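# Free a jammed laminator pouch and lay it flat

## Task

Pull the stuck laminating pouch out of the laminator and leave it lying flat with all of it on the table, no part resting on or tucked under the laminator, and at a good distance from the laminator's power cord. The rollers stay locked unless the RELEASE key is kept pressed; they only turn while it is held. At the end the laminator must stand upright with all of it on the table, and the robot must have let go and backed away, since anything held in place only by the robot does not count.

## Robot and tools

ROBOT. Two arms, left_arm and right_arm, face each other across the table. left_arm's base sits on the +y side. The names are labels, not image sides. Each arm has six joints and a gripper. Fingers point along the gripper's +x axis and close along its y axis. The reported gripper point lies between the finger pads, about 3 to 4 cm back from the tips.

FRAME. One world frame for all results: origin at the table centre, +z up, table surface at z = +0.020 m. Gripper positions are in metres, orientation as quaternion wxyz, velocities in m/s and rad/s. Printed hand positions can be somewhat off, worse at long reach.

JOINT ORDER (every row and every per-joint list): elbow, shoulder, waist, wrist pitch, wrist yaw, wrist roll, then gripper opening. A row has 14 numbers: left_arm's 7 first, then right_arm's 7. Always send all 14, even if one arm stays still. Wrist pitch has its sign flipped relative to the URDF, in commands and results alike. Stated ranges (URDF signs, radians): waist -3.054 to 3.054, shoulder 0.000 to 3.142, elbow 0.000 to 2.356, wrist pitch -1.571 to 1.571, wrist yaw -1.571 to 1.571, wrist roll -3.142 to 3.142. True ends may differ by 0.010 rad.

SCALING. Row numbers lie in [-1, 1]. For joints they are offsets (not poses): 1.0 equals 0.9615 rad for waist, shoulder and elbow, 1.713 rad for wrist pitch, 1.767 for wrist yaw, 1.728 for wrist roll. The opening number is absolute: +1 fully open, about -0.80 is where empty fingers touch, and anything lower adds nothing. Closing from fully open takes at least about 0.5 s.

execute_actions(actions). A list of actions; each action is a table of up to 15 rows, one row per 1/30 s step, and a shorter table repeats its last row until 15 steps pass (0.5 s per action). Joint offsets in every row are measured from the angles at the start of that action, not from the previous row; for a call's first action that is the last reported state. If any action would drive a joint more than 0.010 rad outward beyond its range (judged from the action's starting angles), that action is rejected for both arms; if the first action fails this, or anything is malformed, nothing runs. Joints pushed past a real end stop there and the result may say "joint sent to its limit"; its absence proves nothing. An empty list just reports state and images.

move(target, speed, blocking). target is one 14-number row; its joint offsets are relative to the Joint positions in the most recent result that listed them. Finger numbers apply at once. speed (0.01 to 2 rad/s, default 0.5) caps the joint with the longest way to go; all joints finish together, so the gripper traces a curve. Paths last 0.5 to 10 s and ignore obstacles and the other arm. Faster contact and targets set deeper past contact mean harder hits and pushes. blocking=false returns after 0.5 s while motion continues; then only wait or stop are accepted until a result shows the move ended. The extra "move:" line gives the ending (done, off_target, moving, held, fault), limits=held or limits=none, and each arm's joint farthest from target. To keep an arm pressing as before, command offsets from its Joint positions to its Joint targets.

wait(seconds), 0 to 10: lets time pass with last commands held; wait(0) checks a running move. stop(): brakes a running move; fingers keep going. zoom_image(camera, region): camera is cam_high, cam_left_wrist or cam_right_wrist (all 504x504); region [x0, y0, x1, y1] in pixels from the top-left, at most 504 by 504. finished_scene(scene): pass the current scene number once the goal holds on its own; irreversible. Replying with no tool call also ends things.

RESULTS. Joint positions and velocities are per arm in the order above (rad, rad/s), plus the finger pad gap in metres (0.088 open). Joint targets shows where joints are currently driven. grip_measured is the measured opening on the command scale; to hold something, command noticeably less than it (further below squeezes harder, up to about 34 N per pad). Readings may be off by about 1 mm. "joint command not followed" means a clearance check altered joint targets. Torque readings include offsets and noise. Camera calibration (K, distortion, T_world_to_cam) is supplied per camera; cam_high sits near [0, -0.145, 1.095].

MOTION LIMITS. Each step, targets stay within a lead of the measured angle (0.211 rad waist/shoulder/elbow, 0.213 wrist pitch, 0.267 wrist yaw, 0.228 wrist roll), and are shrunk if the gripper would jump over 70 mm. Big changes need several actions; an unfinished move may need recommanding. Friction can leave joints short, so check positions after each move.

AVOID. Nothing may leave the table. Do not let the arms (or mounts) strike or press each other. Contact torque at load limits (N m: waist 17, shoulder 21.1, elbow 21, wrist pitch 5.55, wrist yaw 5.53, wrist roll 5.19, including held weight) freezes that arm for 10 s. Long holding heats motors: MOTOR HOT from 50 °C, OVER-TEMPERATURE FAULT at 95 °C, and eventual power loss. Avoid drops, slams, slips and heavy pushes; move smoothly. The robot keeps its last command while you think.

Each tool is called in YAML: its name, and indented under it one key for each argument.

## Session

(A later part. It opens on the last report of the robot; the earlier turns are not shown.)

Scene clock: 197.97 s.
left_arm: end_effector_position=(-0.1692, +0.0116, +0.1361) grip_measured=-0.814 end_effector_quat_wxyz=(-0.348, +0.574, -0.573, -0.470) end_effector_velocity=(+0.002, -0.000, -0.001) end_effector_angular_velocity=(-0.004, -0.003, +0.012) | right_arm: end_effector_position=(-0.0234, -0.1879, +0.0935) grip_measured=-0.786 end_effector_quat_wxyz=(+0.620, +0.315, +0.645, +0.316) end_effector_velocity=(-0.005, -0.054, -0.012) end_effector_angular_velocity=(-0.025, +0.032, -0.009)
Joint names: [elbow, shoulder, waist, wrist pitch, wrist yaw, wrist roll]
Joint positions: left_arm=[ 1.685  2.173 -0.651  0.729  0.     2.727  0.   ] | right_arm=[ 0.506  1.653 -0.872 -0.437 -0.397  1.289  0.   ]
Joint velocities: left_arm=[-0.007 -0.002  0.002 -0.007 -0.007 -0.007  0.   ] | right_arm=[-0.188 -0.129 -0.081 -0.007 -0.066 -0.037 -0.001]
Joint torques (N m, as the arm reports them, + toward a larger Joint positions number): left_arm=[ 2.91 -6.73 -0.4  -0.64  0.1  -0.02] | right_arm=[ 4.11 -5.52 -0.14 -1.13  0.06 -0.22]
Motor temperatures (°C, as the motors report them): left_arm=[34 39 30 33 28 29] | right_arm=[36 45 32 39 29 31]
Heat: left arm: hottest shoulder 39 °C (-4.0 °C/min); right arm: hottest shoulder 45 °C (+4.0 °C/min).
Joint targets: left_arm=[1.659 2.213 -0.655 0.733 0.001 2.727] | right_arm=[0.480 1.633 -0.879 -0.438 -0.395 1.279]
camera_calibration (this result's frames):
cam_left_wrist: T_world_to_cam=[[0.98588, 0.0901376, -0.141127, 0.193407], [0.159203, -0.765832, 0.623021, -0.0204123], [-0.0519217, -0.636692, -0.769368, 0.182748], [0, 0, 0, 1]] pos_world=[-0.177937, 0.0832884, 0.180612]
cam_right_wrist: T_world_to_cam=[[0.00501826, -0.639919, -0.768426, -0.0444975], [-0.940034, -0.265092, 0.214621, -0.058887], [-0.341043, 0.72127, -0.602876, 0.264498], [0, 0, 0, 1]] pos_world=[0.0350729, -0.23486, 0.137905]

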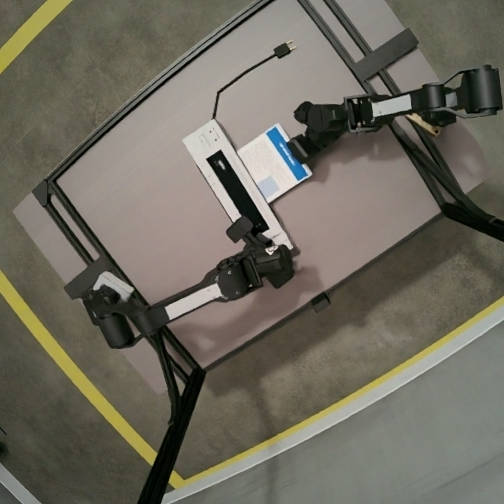

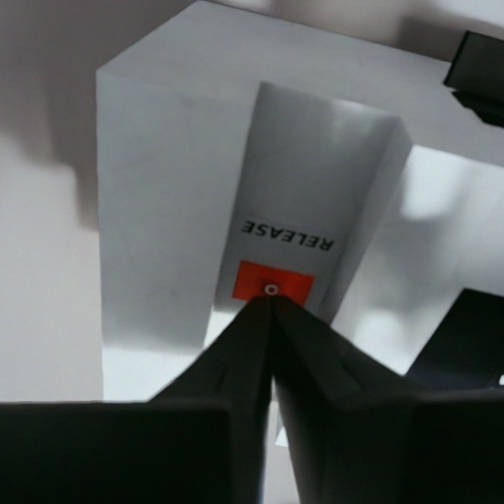

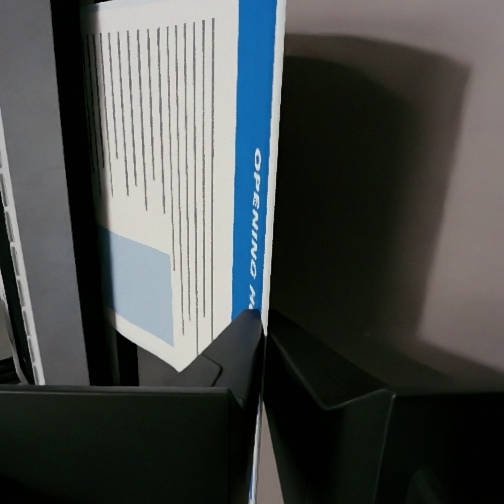

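execute_actions:
  actions:
    - [[-0.027,0.042,-0.004,0.002,0,0,-0.85,-0.031,-0.025,-0.009,-0.001,0.0,-0.007,-0.95],[-0.027,0.042,-0.004,0.002,0,0,-0.85,-0.036,-0.031,-0.011,0.0,-0.001,-0.008,-0.95],[-0.027,0.042,-0.004,0.002,0,0,-0.85,-0.043,-0.038,-0.013,0.0,-0.002,-0.010,-0.95],[-0.027,0.042,-0.004,0.002,0,0,-0.85,-0.050,-0.045,-0.016,0.0,-0.003,-0.011,-0.95],[-0.027,0.042,-0.004,0.002,0,0,-0.85,-0.057,-0.052,-0.018,0.001,-0.004,-0.012,-0.95],[-0.027,0.042,-0.004,0.002,0,0,-0.85,-0.064,-0.059,-0.021,0.001,-0.005,-0.014,-0.95],[-0.027,0.042,-0.004,0.002,0,0,-0.85,-0.071,-0.066,-0.023,0.001,-0.006,-0.015,-0.95],[-0.027,0.042,-0.004,0.002,0,0,-0.85,-0.078,-0.074,-0.026,0.002,-0.008,-0.016,-0.95],[-0.027,0.042,-0.004,0.002,0,0,-0.85,-0.085,-0.081,-0.028,0.002,-0.009,-0.018,-0.95],[-0.027,0.042,-0.004,0.002,0,0,-0.85,-0.092,-0.088,-0.031,0.003,-0.010,-0.019,-0.95],[-0.027,0.042,-0.004,0.002,0,0,-0.85,-0.099,-0.095,-0.034,0.003,-0.011,-0.020,-0.95],[-0.027,0.042,-0.004,0.002,0,0,-0.85,-0.106,-0.102,-0.036,0.004,-0.012,-0.022,-0.95],[-0.027,0.042,-0.004,0.002,0,0,-0.85,-0.113,-0.110,-0.039,0.004,-0.013,-0.023,-0.95],[-0.027,0.042,-0.004,0.002,0,0,-0.85,-0.120,-0.117,-0.041,0.005,-0.014,-0.025,-0.95],[-0.027,0.042,-0.004,0.002,0,0,-0.85,-0.127,-0.124,-0.044,0.005,-0.015,-0.026,-0.95]]
    - [[-0.027,0.042,-0.004,0.002,0,0,-0.85,-0.033,-0.032,-0.011,0.001,-0.001,-0.005,-0.95],[-0.027,0.042,-0.004,0.002,0,0,-0.85,-0.039,-0.039,-0.015,0.002,-0.003,-0.007,-0.95],[-0.027,0.042,-0.004,0.002,0,0,-0.85,-0.045,-0.046,-0.018,0.003,-0.004,-0.008,-0.95],[-0.027,0.042,-0.004,0.002,0,0,-0.85,-0.051,-0.054,-0.022,0.004,-0.005,-0.009,-0.95],[-0.027,0.042,-0.004,0.002,0,0,-0.85,-0.057,-0.061,-0.025,0.006,-0.007,-0.011,-0.95],[-0.027,0.042,-0.004,0.002,0,0,-0.85,-0.063,-0.068,-0.029,0.007,-0.008,-0.012,-0.95],[-0.027,0.042,-0.004,0.002,0,0,-0.85,-0.069,-0.075,-0.032,0.008,-0.010,-0.014,-0.95],[-0.027,0.042,-0.004,0.002,0,0,-0.85,-0.075,-0.083,-0.036,0.009,-0.011,-0.015,-0.95],[-0.027,0.042,-0.004,0.002,0,0,-0.85,-0.081,-0.090,-0.040,0.011,-0.013,-0.017,-0.95],[-0.027,0.042,-0.004,0.002,0,0,-0.85,-0.087,-0.097,-0.043,0.012,-0.014,-0.018,-0.95],[-0.027,0.042,-0.004,0.002,0,0,-0.85,-0.093,-0.104,-0.047,0.014,-0.016,-0.020,-0.95],[-0.027,0.042,-0.004,0.002,0,0,-0.85,-0.099,-0.112,-0.051,0.015,-0.017,-0.021,-0.95],[-0.027,0.042,-0.004,0.002,0,0,-0.85,-0.104,-0.119,-0.054,0.016,-0.018,-0.022,-0.95],[-0.027,0.042,-0.004,0.002,0,0,-0.85,-0.108,-0.124,-0.057,0.017,-0.019,-0.023,-0.95],[-0.027,0.042,-0.004,0.002,0,0,-0.85,-0.111,-0.128,-0.059,0.018,-0.020,-0.024,-0.95]]

Scene clock: 224.67 s.
left_arm: end_effector_position=(-0.1690, +0.0090, +0.1362) grip_measured=-0.814 end_effector_quat_wxyz=(-0.344, +0.577, -0.575, -0.466) end_effector_velocity=(+0.003, +0.004, +0.001) end_effector_angular_velocity=(+0.011, -0.022, +0.012) | right_arm: end_effector_position=(-0.0277, -0.2380, +0.0976) grip_measured=-0.787 end_effector_quat_wxyz=(+0.625, +0.320, +0.636, +0.320) end_effector_velocity=(-0.004, -0.043, -0.001) end_effector_angular_velocity=(+0.005, -0.017, +0.007)
Joint names: [elbow, shoulder, waist, wrist pitch, wrist yaw, wrist roll]
Joint positions: left_arm=[ 1.685  2.175 -0.651  0.717 -0.006  2.727  0.   ] | right_arm=[ 0.329  1.453 -0.956 -0.41  -0.447  1.23   0.   ]
Joint velocities: left_arm=[-0.002 -0.007 -0.002  0.022 -0.022 -0.007  0.   ] | right_arm=[-0.139 -0.168 -0.09   0.051 -0.066 -0.081 -0.   ]
Joint torques (N m, as the arm reports them, + toward a larger Joint positions number): left_arm=[ 2.93 -6.87 -0.47 -0.6   0.08  0.  ] | right_arm=[ 4.87 -4.13 -0.2  -1.01 -0.26 -0.08]
Motor temperatures (°C, as the motors report them): left_arm=[33 38 30 33 28 29] | right_arm=[35 43 32 39 29 31]
Heat: left arm: hottest shoulder 38 °C (-3.0 °C/min); right arm: hottest shoulder 43 °C (-1.0 °C/min).
Joint targets: left_arm=[1.659 2.215 -0.655 0.721 -0.006 2.727] | right_arm=[0.313 1.432 -0.965 -0.404 -0.454 1.224]
camera_calibration (this result's frames):
cam_left_wrist: T_world_to_cam=[[0.986028, 0.0905825, -0.139799, 0.193323], [0.159307, -0.758041, 0.632451, -0.0238381], [-0.0486846, -0.645886, -0.76188, 0.180741], [0, 0, 0, 1]] pos_world=[-0.178025, 0.0811559, 0.179806]
cam_right_wrist: T_world_to_cam=[[0.0110529, -0.629406, -0.776998, -0.0698252], [-0.946294, -0.257676, 0.195269, -0.0736061], [-0.323117, 0.733111, -0.598451, 0.304488], [0, 0, 0, 1]] pos_world=[0.0295042, -0.286139, 0.14234]

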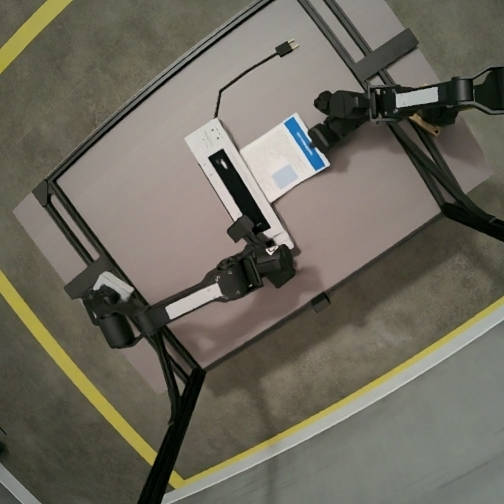

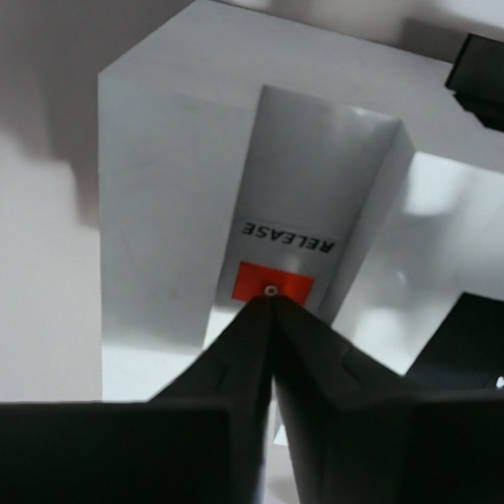

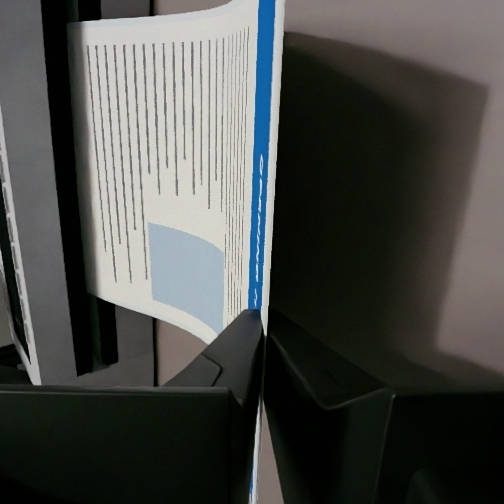

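execute_actions:
  actions:
    - [[-0.026,0.040,-0.004,0.002,0,0,-0.85,-0.016,-0.025,-0.010,0.008,-0.004,-0.004,-0.95],[-0.026,0.040,-0.004,0.002,0,0,-0.85,-0.015,-0.031,-0.011,0.015,-0.003,-0.006,-0.95],[-0.026,0.040,-0.004,0.002,0,0,-0.85,-0.014,-0.039,-0.012,0.025,-0.002,-0.009,-0.95],[-0.026,0.040,-0.004,0.002,0,0,-0.85,-0.012,-0.047,-0.014,0.035,-0.001,-0.012,-0.95],[-0.026,0.040,-0.004,0.002,0,0,-0.85,-0.011,-0.055,-0.016,0.045,0.0,-0.015,-0.95],[-0.026,0.040,-0.004,0.002,0,0,-0.85,-0.009,-0.063,-0.017,0.055,0.001,-0.018,-0.95],[-0.026,0.040,-0.004,0.002,0,0,-0.85,-0.008,-0.071,-0.019,0.065,0.002,-0.021,-0.95],[-0.026,0.040,-0.004,0.002,0,0,-0.85,-0.006,-0.079,-0.021,0.075,0.003,-0.024,-0.95],[-0.026,0.040,-0.004,0.002,0,0,-0.85,-0.005,-0.087,-0.022,0.085,0.004,-0.027,-0.95],[-0.026,0.040,-0.004,0.002,0,0,-0.85,-0.003,-0.095,-0.024,0.095,0.005,-0.030,-0.95],[-0.026,0.040,-0.004,0.002,0,0,-0.85,-0.002,-0.103,-0.025,0.105,0.006,-0.033,-0.95],[-0.026,0.040,-0.004,0.002,0,0,-0.85,0.0,-0.111,-0.027,0.115,0.007,-0.036,-0.95],[-0.026,0.040,-0.004,0.002,0,0,-0.85,0.001,-0.119,-0.029,0.125,0.008,-0.039,-0.95],[-0.026,0.040,-0.004,0.002,0,0,-0.85,0.003,-0.127,-0.030,0.135,0.009,-0.042,-0.95],[-0.026,0.040,-0.004,0.002,0,0,-0.85,0.004,-0.135,-0.032,0.145,0.010,-0.045,-0.95]]
    - [[-0.026,0.040,-0.004,0.002,0,0,-0.85,0.008,-0.034,-0.007,0.026,0.003,-0.009,-0.95],[-0.026,0.040,-0.004,0.002,0,0,-0.85,0.010,-0.042,-0.008,0.036,0.004,-0.012,-0.95],[-0.026,0.040,-0.004,0.002,0,0,-0.85,0.011,-0.050,-0.010,0.046,0.005,-0.015,-0.95],[-0.026,0.040,-0.004,0.002,0,0,-0.85,0.013,-0.058,-0.012,0.056,0.006,-0.018,-0.95],[-0.026,0.040,-0.004,0.002,0,0,-0.85,0.014,-0.066,-0.013,0.066,0.007,-0.021,-0.95],[-0.026,0.040,-0.004,0.002,0,0,-0.85,0.016,-0.074,-0.015,0.076,0.008,-0.024,-0.95],[-0.026,0.040,-0.004,0.002,0,0,-0.85,0.017,-0.082,-0.016,0.086,0.009,-0.027,-0.95],[-0.026,0.040,-0.004,0.002,0,0,-0.85,0.019,-0.090,-0.018,0.096,0.010,-0.030,-0.95],[-0.026,0.040,-0.004,0.002,0,0,-0.85,0.020,-0.098,-0.020,0.106,0.011,-0.033,-0.95],[-0.026,0.040,-0.004,0.002,0,0,-0.85,0.022,-0.106,-0.021,0.116,0.012,-0.036,-0.95],[-0.026,0.040,-0.004,0.002,0,0,-0.85,0.023,-0.114,-0.023,0.126,0.013,-0.039,-0.95],[-0.026,0.040,-0.004,0.002,0,0,-0.85,0.025,-0.122,-0.024,0.136,0.014,-0.042,-0.95],[-0.026,0.040,-0.004,0.002,0,0,-0.85,0.026,-0.129,-0.026,0.145,0.015,-0.045,-0.95],[-0.026,0.040,-0.004,0.002,0,0,-0.85,0.027,-0.135,-0.027,0.152,0.016,-0.047,-0.95],[-0.026,0.040,-0.004,0.002,0,0,-0.85,0.028,-0.139,-0.028,0.157,0.016,-0.048,-0.95]]

Scene clock: 232.20 s.
left_arm: end_effector_position=(-0.1690, +0.0090, +0.1362) grip_measured=-0.814 end_effector_quat_wxyz=(-0.344, +0.577, -0.575, -0.466) end_effector_velocity=(+0.001, +0.005, -0.001) end_effector_angular_velocity=(+0.018, -0.015, -0.007) | right_arm: end_effector_position=(-0.0373, -0.2850, +0.0937) grip_measured=-0.787 end_effector_quat_wxyz=(+0.651, +0.251, +0.666, +0.264) end_effector_velocity=(-0.010, -0.042, +0.003) end_effector_angular_velocity=(-0.165, -0.006, +0.028)
Joint names: [elbow, shoulder, waist, wrist pitch, wrist yaw, wrist roll]
Joint positions: left_arm=[ 1.685  2.175 -0.651  0.717 -0.006  2.727  0.   ] | right_arm=[ 0.336  1.234 -1.001  0.032 -0.414  1.096  0.   ]
Joint velocities: left_arm=[-0.002 -0.002 -0.002  0.022 -0.007  0.007  0.   ] | right_arm=[ 0.027 -0.193 -0.042  0.403  0.037 -0.125 -0.   ]
Joint torques (N m, as the arm reports them, + toward a larger Joint positions number): left_arm=[ 3.04 -7.03 -0.36 -0.66  0.09  0.  ] | right_arm=[ 7.12 -3.14 -0.21 -0.71 -0.11 -0.13]
Motor temperatures (°C, as the motors report them): left_arm=[33 38 30 33 28 29] | right_arm=[35 42 32 39 29 31]
Heat: left arm: hottest shoulder 38 °C (-4.1 °C/min); right arm: hottest shoulder 42 °C (-2.0 °C/min).
Joint targets: left_arm=[1.660 2.213 -0.655 0.720 -0.006 2.727] | right_arm=[0.347 1.214 -1.007 0.065 -0.408 1.085]
camera_calibration (this result's frames):
cam_left_wrist: T_world_to_cam=[[0.986028, 0.0905825, -0.139799, 0.193323], [0.159307, -0.758041, 0.632451, -0.0238381], [-0.0486846, -0.645886, -0.76188, 0.180741], [0, 0, 0, 1]] pos_world=[-0.178025, 0.0811559, 0.179806]
cam_right_wrist: T_world_to_cam=[[0.028111, -0.766536, -0.641586, -0.153567], [-0.941832, -0.235351, 0.23992, -0.0917361], [-0.334906, 0.597522, -0.728564, 0.306588], [0, 0, 0, 1]] pos_world=[0.020595, -0.322498, 0.146852]

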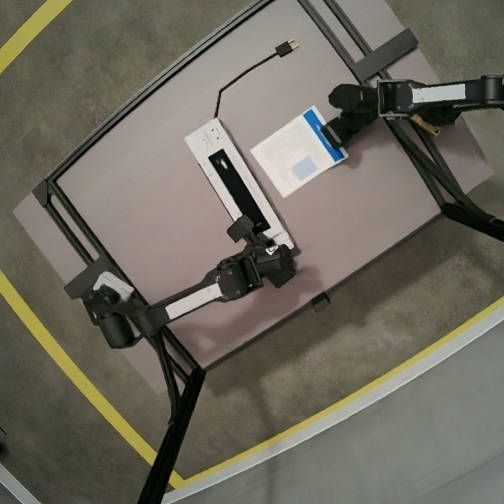

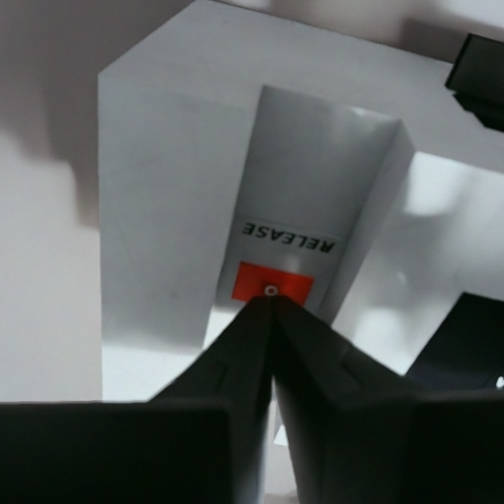

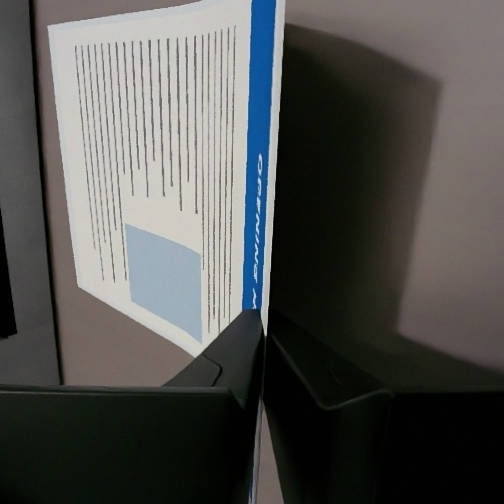

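zoom_image:
  camera: "cam_high"
  region: [230, 40, 470, 280]

Region (230, 40, 470, 280) of cam_high's 504x504 image, scaled by 2.100, with more detail than that image has.

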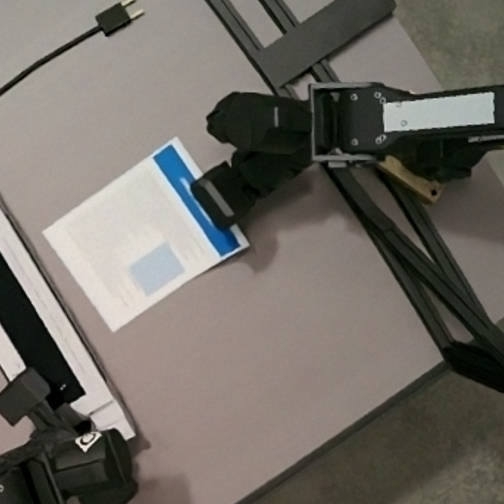

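move:
  target: [-0.312,-0.520,0,0,0,0,-0.85,-0.085,-0.084,0.203,0.041,0.099,0.069,-0.95]
  speed: 0.5

Scene clock: 247.90 s.
left_arm: end_effector_position=(-0.1482, +0.0789, +0.2489) grip_measured=-0.814 end_effector_quat_wxyz=(-0.272, +0.594, -0.626, -0.426) end_effector_velocity=(-0.001, +0.003, -0.001) end_effector_angular_velocity=(+0.012, +0.015, +0.012) | right_arm: end_effector_position=(-0.0724, -0.3024, +0.0741) grip_measured=-0.786 end_effector_quat_wxyz=(+0.671, +0.209, +0.674, +0.227) end_effector_velocity=(-0.001, -0.003, -0.001) end_effector_angular_velocity=(-0.013, +0.008, +0.003)
Joint names: [elbow, shoulder, waist, wrist pitch, wrist yaw, wrist roll]
Joint positions: left_arm=[ 1.395  1.689 -0.651  0.716 -0.006  2.727  0.   ] | right_arm=[ 0.266  1.156 -0.81   0.097 -0.244  1.215  0.   ]
Joint velocities: left_arm=[-0.002 -0.002 -0.002  0.007  0.007 -0.022  0.   ] | right_arm=[ 0.002 -0.002 -0.007  0.022 -0.007 -0.007 -0.   ]
Joint torques (N m, as the arm reports them, + toward a larger Joint positions number): left_arm=[  5.2  -10.52  -0.11  -1.12   0.09  -0.02] | right_arm=[ 4.69 -2.4   0.4  -0.44  0.05 -0.02]
Motor temperatures (°C, as the motors report them): left_arm=[33 38 30 33 28 29] | right_arm=[36 41 32 38 29 31]
Heat: left arm: hottest shoulder 38 °C (-2.0 °C/min); right arm: hottest shoulder 41 °C (-4.1 °C/min).
Joint targets: left_arm=[1.385 1.675 -0.651 0.717 -0.006 2.727] | right_arm=[0.254 1.153 -0.806 0.102 -0.239 1.215]
move: off_target (left_arm, right_arm); limits=none; left_arm: farthest joint: the shoulder, 0.014 radians from its target (0.500 radians at the start); right_arm: farthest joint: the elbow, 0.012 radians from its target (0.084 radians at the start)
camera_calibration (this result's frames):
cam_left_wrist: T_world_to_cam=[[0.976233, 0.057643, -0.208917, 0.200593], [0.198229, -0.627148, 0.753253, -0.0800718], [-0.087602, -0.776764, -0.62367, 0.283], [0, 0, 0, 1]] pos_world=[-0.155161, 0.158045, 0.27872]
cam_right_wrist: T_world_to_cam=[[0.0412891, -0.837115, -0.545467, -0.205973], [-0.946385, -0.207827, 0.24731, -0.116721], [-0.32039, 0.506011, -0.800814, 0.26974], [0, 0, 0, 1]] pos_world=[-0.015537, -0.333172, 0.132526]

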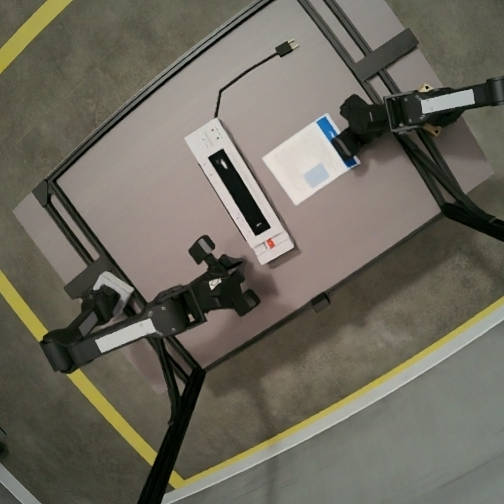

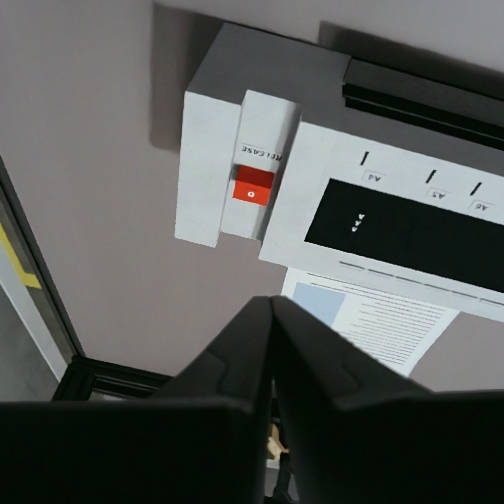

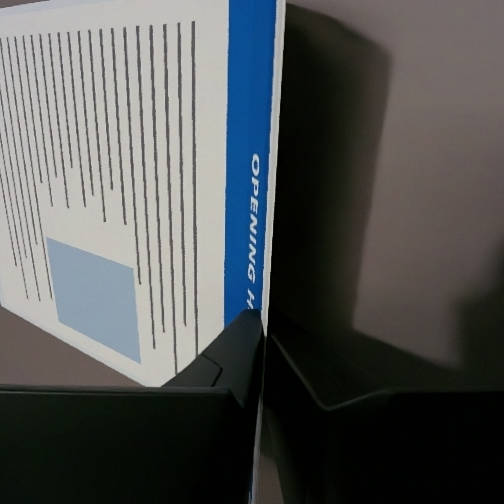

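execute_actions:
  actions:
    - [[-0.01,-0.014,0,0,0,0,-0.85,-0.014,-0.003,0.004,0.003,0.003,0,-0.95],[-0.01,-0.014,0,0,0,0,-0.85,-0.017,-0.003,0.004,0.003,0.003,0,-0.95],[-0.01,-0.014,0,0,0,0,-0.85,-0.020,-0.003,0.004,0.003,0.003,0,-0.95],[-0.01,-0.014,0,0,0,0,-0.85,-0.023,-0.003,0.004,0.003,0.003,0,-0.95],[-0.01,-0.014,0,0,0,0,-0.85,-0.026,-0.003,0.004,0.003,0.003,0,-0.95],[-0.01,-0.014,0,0,0,0,-0.85,-0.029,-0.003,0.004,0.003,0.003,0,-0.95],[-0.01,-0.014,0,0,0,0,-0.85,-0.032,-0.003,0.004,0.003,0.003,0,-0.95],[-0.01,-0.014,0,0,0,0,-0.85,-0.034,-0.003,0.004,0.003,0.003,0,-0.95],[-0.01,-0.014,0,0,0,0,-0.85,-0.035,-0.003,0.004,0.003,0.003,0,-0.90],[-0.01,-0.014,0,0,0,0,-0.85,-0.035,-0.003,0.004,0.003,0.003,0,-0.82],[-0.01,-0.014,0,0,0,0,-0.85,-0.035,-0.003,0.004,0.003,0.003,0,-0.74],[-0.01,-0.014,0,0,0,0,-0.85,-0.035,-0.003,0.004,0.003,0.003,0,-0.66],[-0.01,-0.014,0,0,0,0,-0.85,-0.035,-0.003,0.004,0.003,0.003,0,-0.57],[-0.01,-0.014,0,0,0,0,-0.85,-0.035,-0.003,0.004,0.003,0.003,0,-0.48],[-0.01,-0.014,0,0,0,0,-0.85,-0.035,-0.003,0.004,0.003,0.003,0,-0.40]]

Scene clock: 255.20 s.
left_arm: end_effector_position=(-0.1482, +0.0789, +0.2489) grip_measured=-0.814 end_effector_quat_wxyz=(-0.272, +0.594, -0.626, -0.426) end_effector_velocity=(-0.001, +0.003, -0.001) end_effector_angular_velocity=(+0.010, +0.008, -0.000) | right_arm: end_effector_position=(-0.0756, -0.3102, +0.0665) grip_measured=-0.587 end_effector_quat_wxyz=(+0.671, +0.202, +0.680, +0.218) end_effector_velocity=(-0.010, -0.025, -0.023) end_effector_angular_velocity=(-0.090, +0.027, +0.005)
Joint names: [elbow, shoulder, waist, wrist pitch, wrist yaw, wrist roll]
Joint positions: left_arm=[ 1.395  1.689 -0.651  0.716 -0.006  2.727  0.   ] | right_arm=[ 0.242  1.154 -0.809  0.1   -0.241  1.216  0.01 ]
Joint velocities: left_arm=[-0.002 -0.002 -0.002  0.007  0.007 -0.007  0.   ] | right_arm=[-0.061 -0.002  0.002  0.037  0.007 -0.007  0.114]
Joint torques (N m, as the arm reports them, + toward a larger Joint positions number): left_arm=[  5.33 -10.39  -0.04  -1.12   0.07   0.  ] | right_arm=[ 5.24 -2.12  0.32 -0.69 -0.03 -0.08]
Motor temperatures (°C, as the motors report them): left_arm=[34 40 30 33 28 29] | right_arm=[36 40 32 38 29 31]
Heat: left arm: hottest shoulder 40 °C (+1.0 °C/min); right arm: hottest shoulder 40 °C (-5.0 °C/min).
Joint targets: left_arm=[1.386 1.676 -0.651 0.716 -0.006 2.727] | right_arm=[0.232 1.153 -0.806 0.102 -0.238 1.215]
camera_calibration (this result's frames):
cam_left_wrist: T_world_to_cam=[[0.976233, 0.057643, -0.208917, 0.200593], [0.198229, -0.627148, 0.753253, -0.0800718], [-0.087602, -0.776764, -0.62367, 0.283], [0, 0, 0, 1]] pos_world=[-0.155161, 0.158045, 0.27872]
cam_right_wrist: T_world_to_cam=[[0.0353527, -0.850067, -0.525486, -0.222302], [-0.944505, -0.200253, 0.260403, -0.117835], [-0.32659, 0.487118, -0.809972, 0.260859], [0, 0, 0, 1]] pos_world=[-0.0182425, -0.339638, 0.125157]

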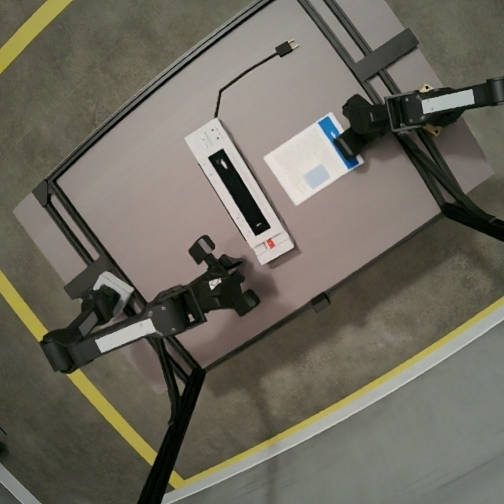

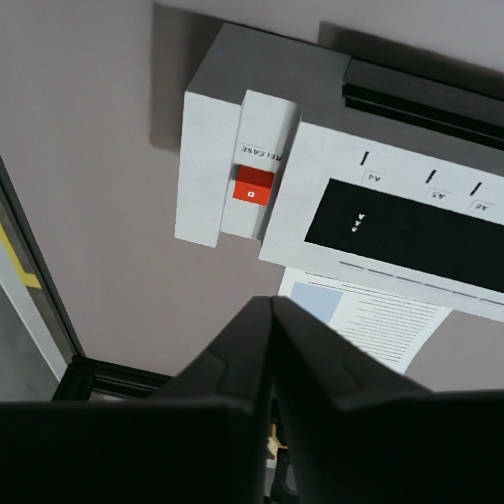

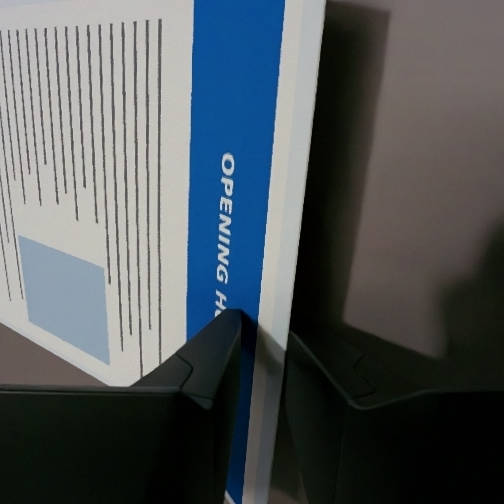

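move:
  target: [-0.01,-0.014,0,0,0,0,-0.85,0.090,-0.447,-0.05,0.298,0,0,-0.40]
  speed: 0.6

Scene clock: 259.83 s.
left_arm: end_effector_position=(-0.1482, +0.0789, +0.2489) grip_measured=-0.814 end_effector_quat_wxyz=(-0.272, +0.594, -0.626, -0.426) end_effector_velocity=(-0.003, +0.005, -0.001) end_effector_angular_velocity=(+0.019, +0.005, -0.005) | right_arm: end_effector_position=(-0.0829, -0.3492, +0.1142) grip_measured=-0.400 end_effector_quat_wxyz=(+0.675, +0.216, +0.676, +0.200) end_effector_velocity=(-0.002, -0.004, -0.003) end_effector_angular_velocity=(-0.017, +0.003, +0.020)
Joint names: [elbow, shoulder, waist, wrist pitch, wrist yaw, wrist roll]
Joint positions: left_arm=[ 1.395  1.689 -0.651  0.716 -0.006  2.727  0.   ] | right_arm=[ 0.317  0.728 -0.854  0.608 -0.24   1.216  0.019]
Joint velocities: left_arm=[ 0.002 -0.002 -0.007  0.022  0.007 -0.007  0.   ] | right_arm=[-0.002 -0.002 -0.002  0.022 -0.007 -0.022 -0.   ]
Joint torques (N m, as the arm reports them, + toward a larger Joint positions number): left_arm=[  5.39 -10.43  -0.09  -1.14   0.08   0.01] | right_arm=[ 8.28 -1.2  -0.24 -0.66 -0.12 -0.04]
Motor temperatures (°C, as the motors report them): left_arm=[34 40 30 33 28 29] | right_arm=[36 39 32 38 29 31]
Heat: left arm: hottest shoulder 40 °C (+1.0 °C/min); right arm: hottest shoulder 39 °C (-6.1 °C/min).
Joint targets: left_arm=[1.386 1.676 -0.651 0.716 -0.006 2.727] | right_arm=[0.328 0.724 -0.857 0.610 -0.241 1.216]
move: off_target (left_arm, right_arm); limits=none; left_arm: farthest joint: the shoulder, 0.014 radians from its target (0.014 radians at the start); right_arm: farthest joint: the elbow, 0.011 radians from its target (0.091 radians at the start)
camera_calibration (this result's frames):
cam_left_wrist: T_world_to_cam=[[0.976233, 0.057643, -0.208917, 0.200593], [0.198229, -0.627148, 0.753253, -0.0800718], [-0.087602, -0.776764, -0.62367, 0.283], [0, 0, 0, 1]] pos_world=[-0.155161, 0.158045, 0.27872]
cam_right_wrist: T_world_to_cam=[[-0.00484603, -0.854178, -0.519957, -0.235546], [-0.952058, -0.155106, 0.263679, -0.130213], [-0.305878, 0.496308, -0.812476, 0.321304], [0, 0, 0, 1]] pos_world=[-0.0268326, -0.38086, 0.172912]

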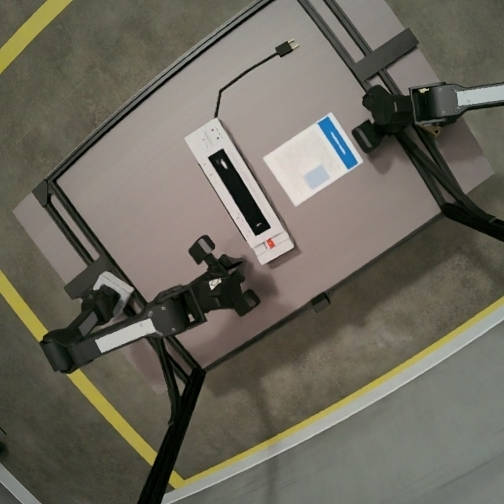

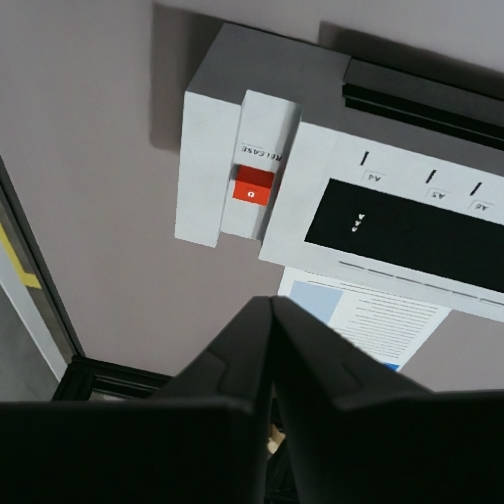

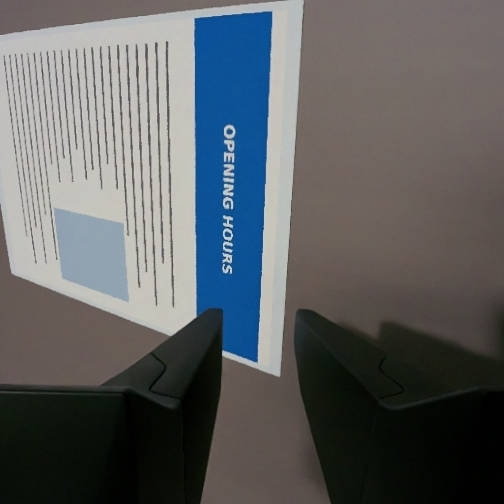

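move:
  target: [-0.25,-0.35,0,0,0,0,-0.85,0.08,0,0,-0.25,0,0,-0.40]
  speed: 0.7

Scene clock: 262.20 s.
left_arm: end_effector_position=(-0.1289, +0.1441, +0.2809) grip_measured=-0.814 end_effector_quat_wxyz=(-0.237, +0.600, -0.648, -0.405) end_effector_velocity=(+0.002, +0.005, -0.005) end_effector_angular_velocity=(+0.028, -0.000, +0.019) | right_arm: end_effector_position=(-0.0505, -0.2815, +0.2056) grip_measured=-0.400 end_effector_quat_wxyz=(+0.679, +0.337, +0.541, +0.365) end_effector_velocity=(-0.002, -0.004, -0.007) end_effector_angular_velocity=(-0.033, +0.013, +0.007)
Joint names: [elbow, shoulder, waist, wrist pitch, wrist yaw, wrist roll]
Joint positions: left_arm=[ 1.166  1.365 -0.651  0.717 -0.006  2.727  0.   ] | right_arm=[ 0.384  0.728 -0.854  0.183 -0.24   1.216  0.019]
Joint velocities: left_arm=[-0.007 -0.002 -0.002  0.022 -0.007 -0.022  0.   ] | right_arm=[-0.002 -0.002 -0.002  0.037 -0.007 -0.007 -0.   ]
Joint torques (N m, as the arm reports them, + toward a larger Joint positions number): left_arm=[ 5.28 -7.82  0.01 -1.25  0.06 -0.01] | right_arm=[ 8.65 -1.16  0.03 -1.64 -0.07 -0.05]
Motor temperatures (°C, as the motors report them): left_arm=[34 40 30 34 28 29] | right_arm=[37 39 32 38 29 31]
Heat: left arm: hottest shoulder 40 °C (+1.0 °C/min); right arm: hottest shoulder 39 °C (-6.1 °C/min).
Joint targets: left_arm=[1.155 1.353 -0.651 0.717 -0.006 2.727] | right_arm=[0.394 0.728 -0.854 0.180 -0.240 1.216]
move: off_target (left_arm); limits=none; left_arm: farthest joint: the shoulder, 0.013 radians from its target (0.337 radians at the start); right_arm: farthest joint: the elbow, 0.009 radians from its target (0.077 radians at the start)
camera_calibration (this result's frames):
cam_left_wrist: T_world_to_cam=[[0.970183, 0.0372968, -0.239486, 0.19536], [0.219204, -0.55661, 0.801333, -0.0881523], [-0.103413, -0.829937, -0.548189, 0.339686], [0, 0, 0, 1]] pos_world=[-0.135084, 0.225565, 0.303637]
cam_right_wrist: T_world_to_cam=[[0.140761, -0.549874, -0.823301, 0.0253246], [-0.97762, -0.208526, -0.0278729, -0.069343], [-0.156353, 0.808799, -0.56692, 0.416864], [0, 0, 0, 1]] pos_world=[-0.00617775, -0.337694, 0.255246]

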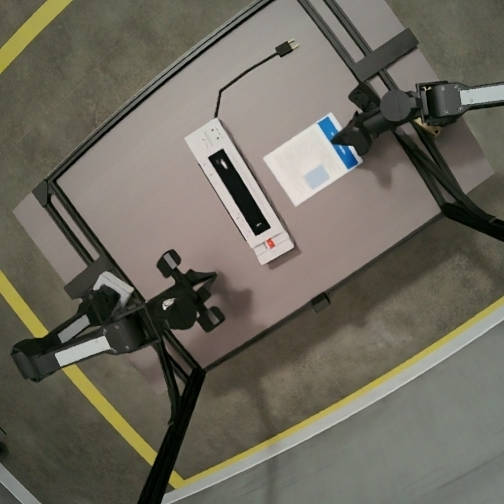

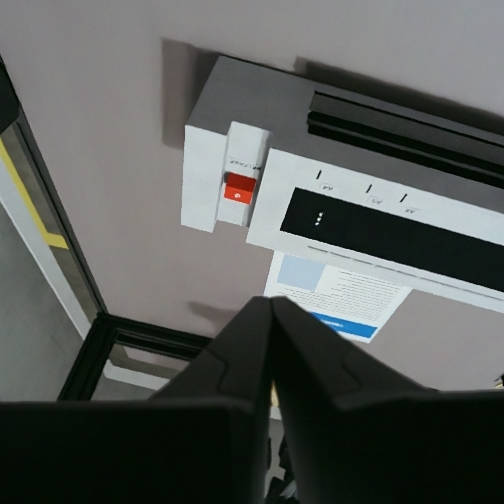

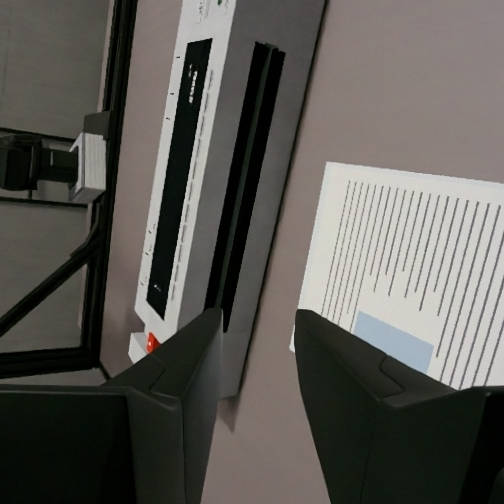

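The pouch is lying flat, clear of the laminator and the cord, and both arms are lifted away.

finished_scene:
  scene: 1

The scene is finished: the task was done.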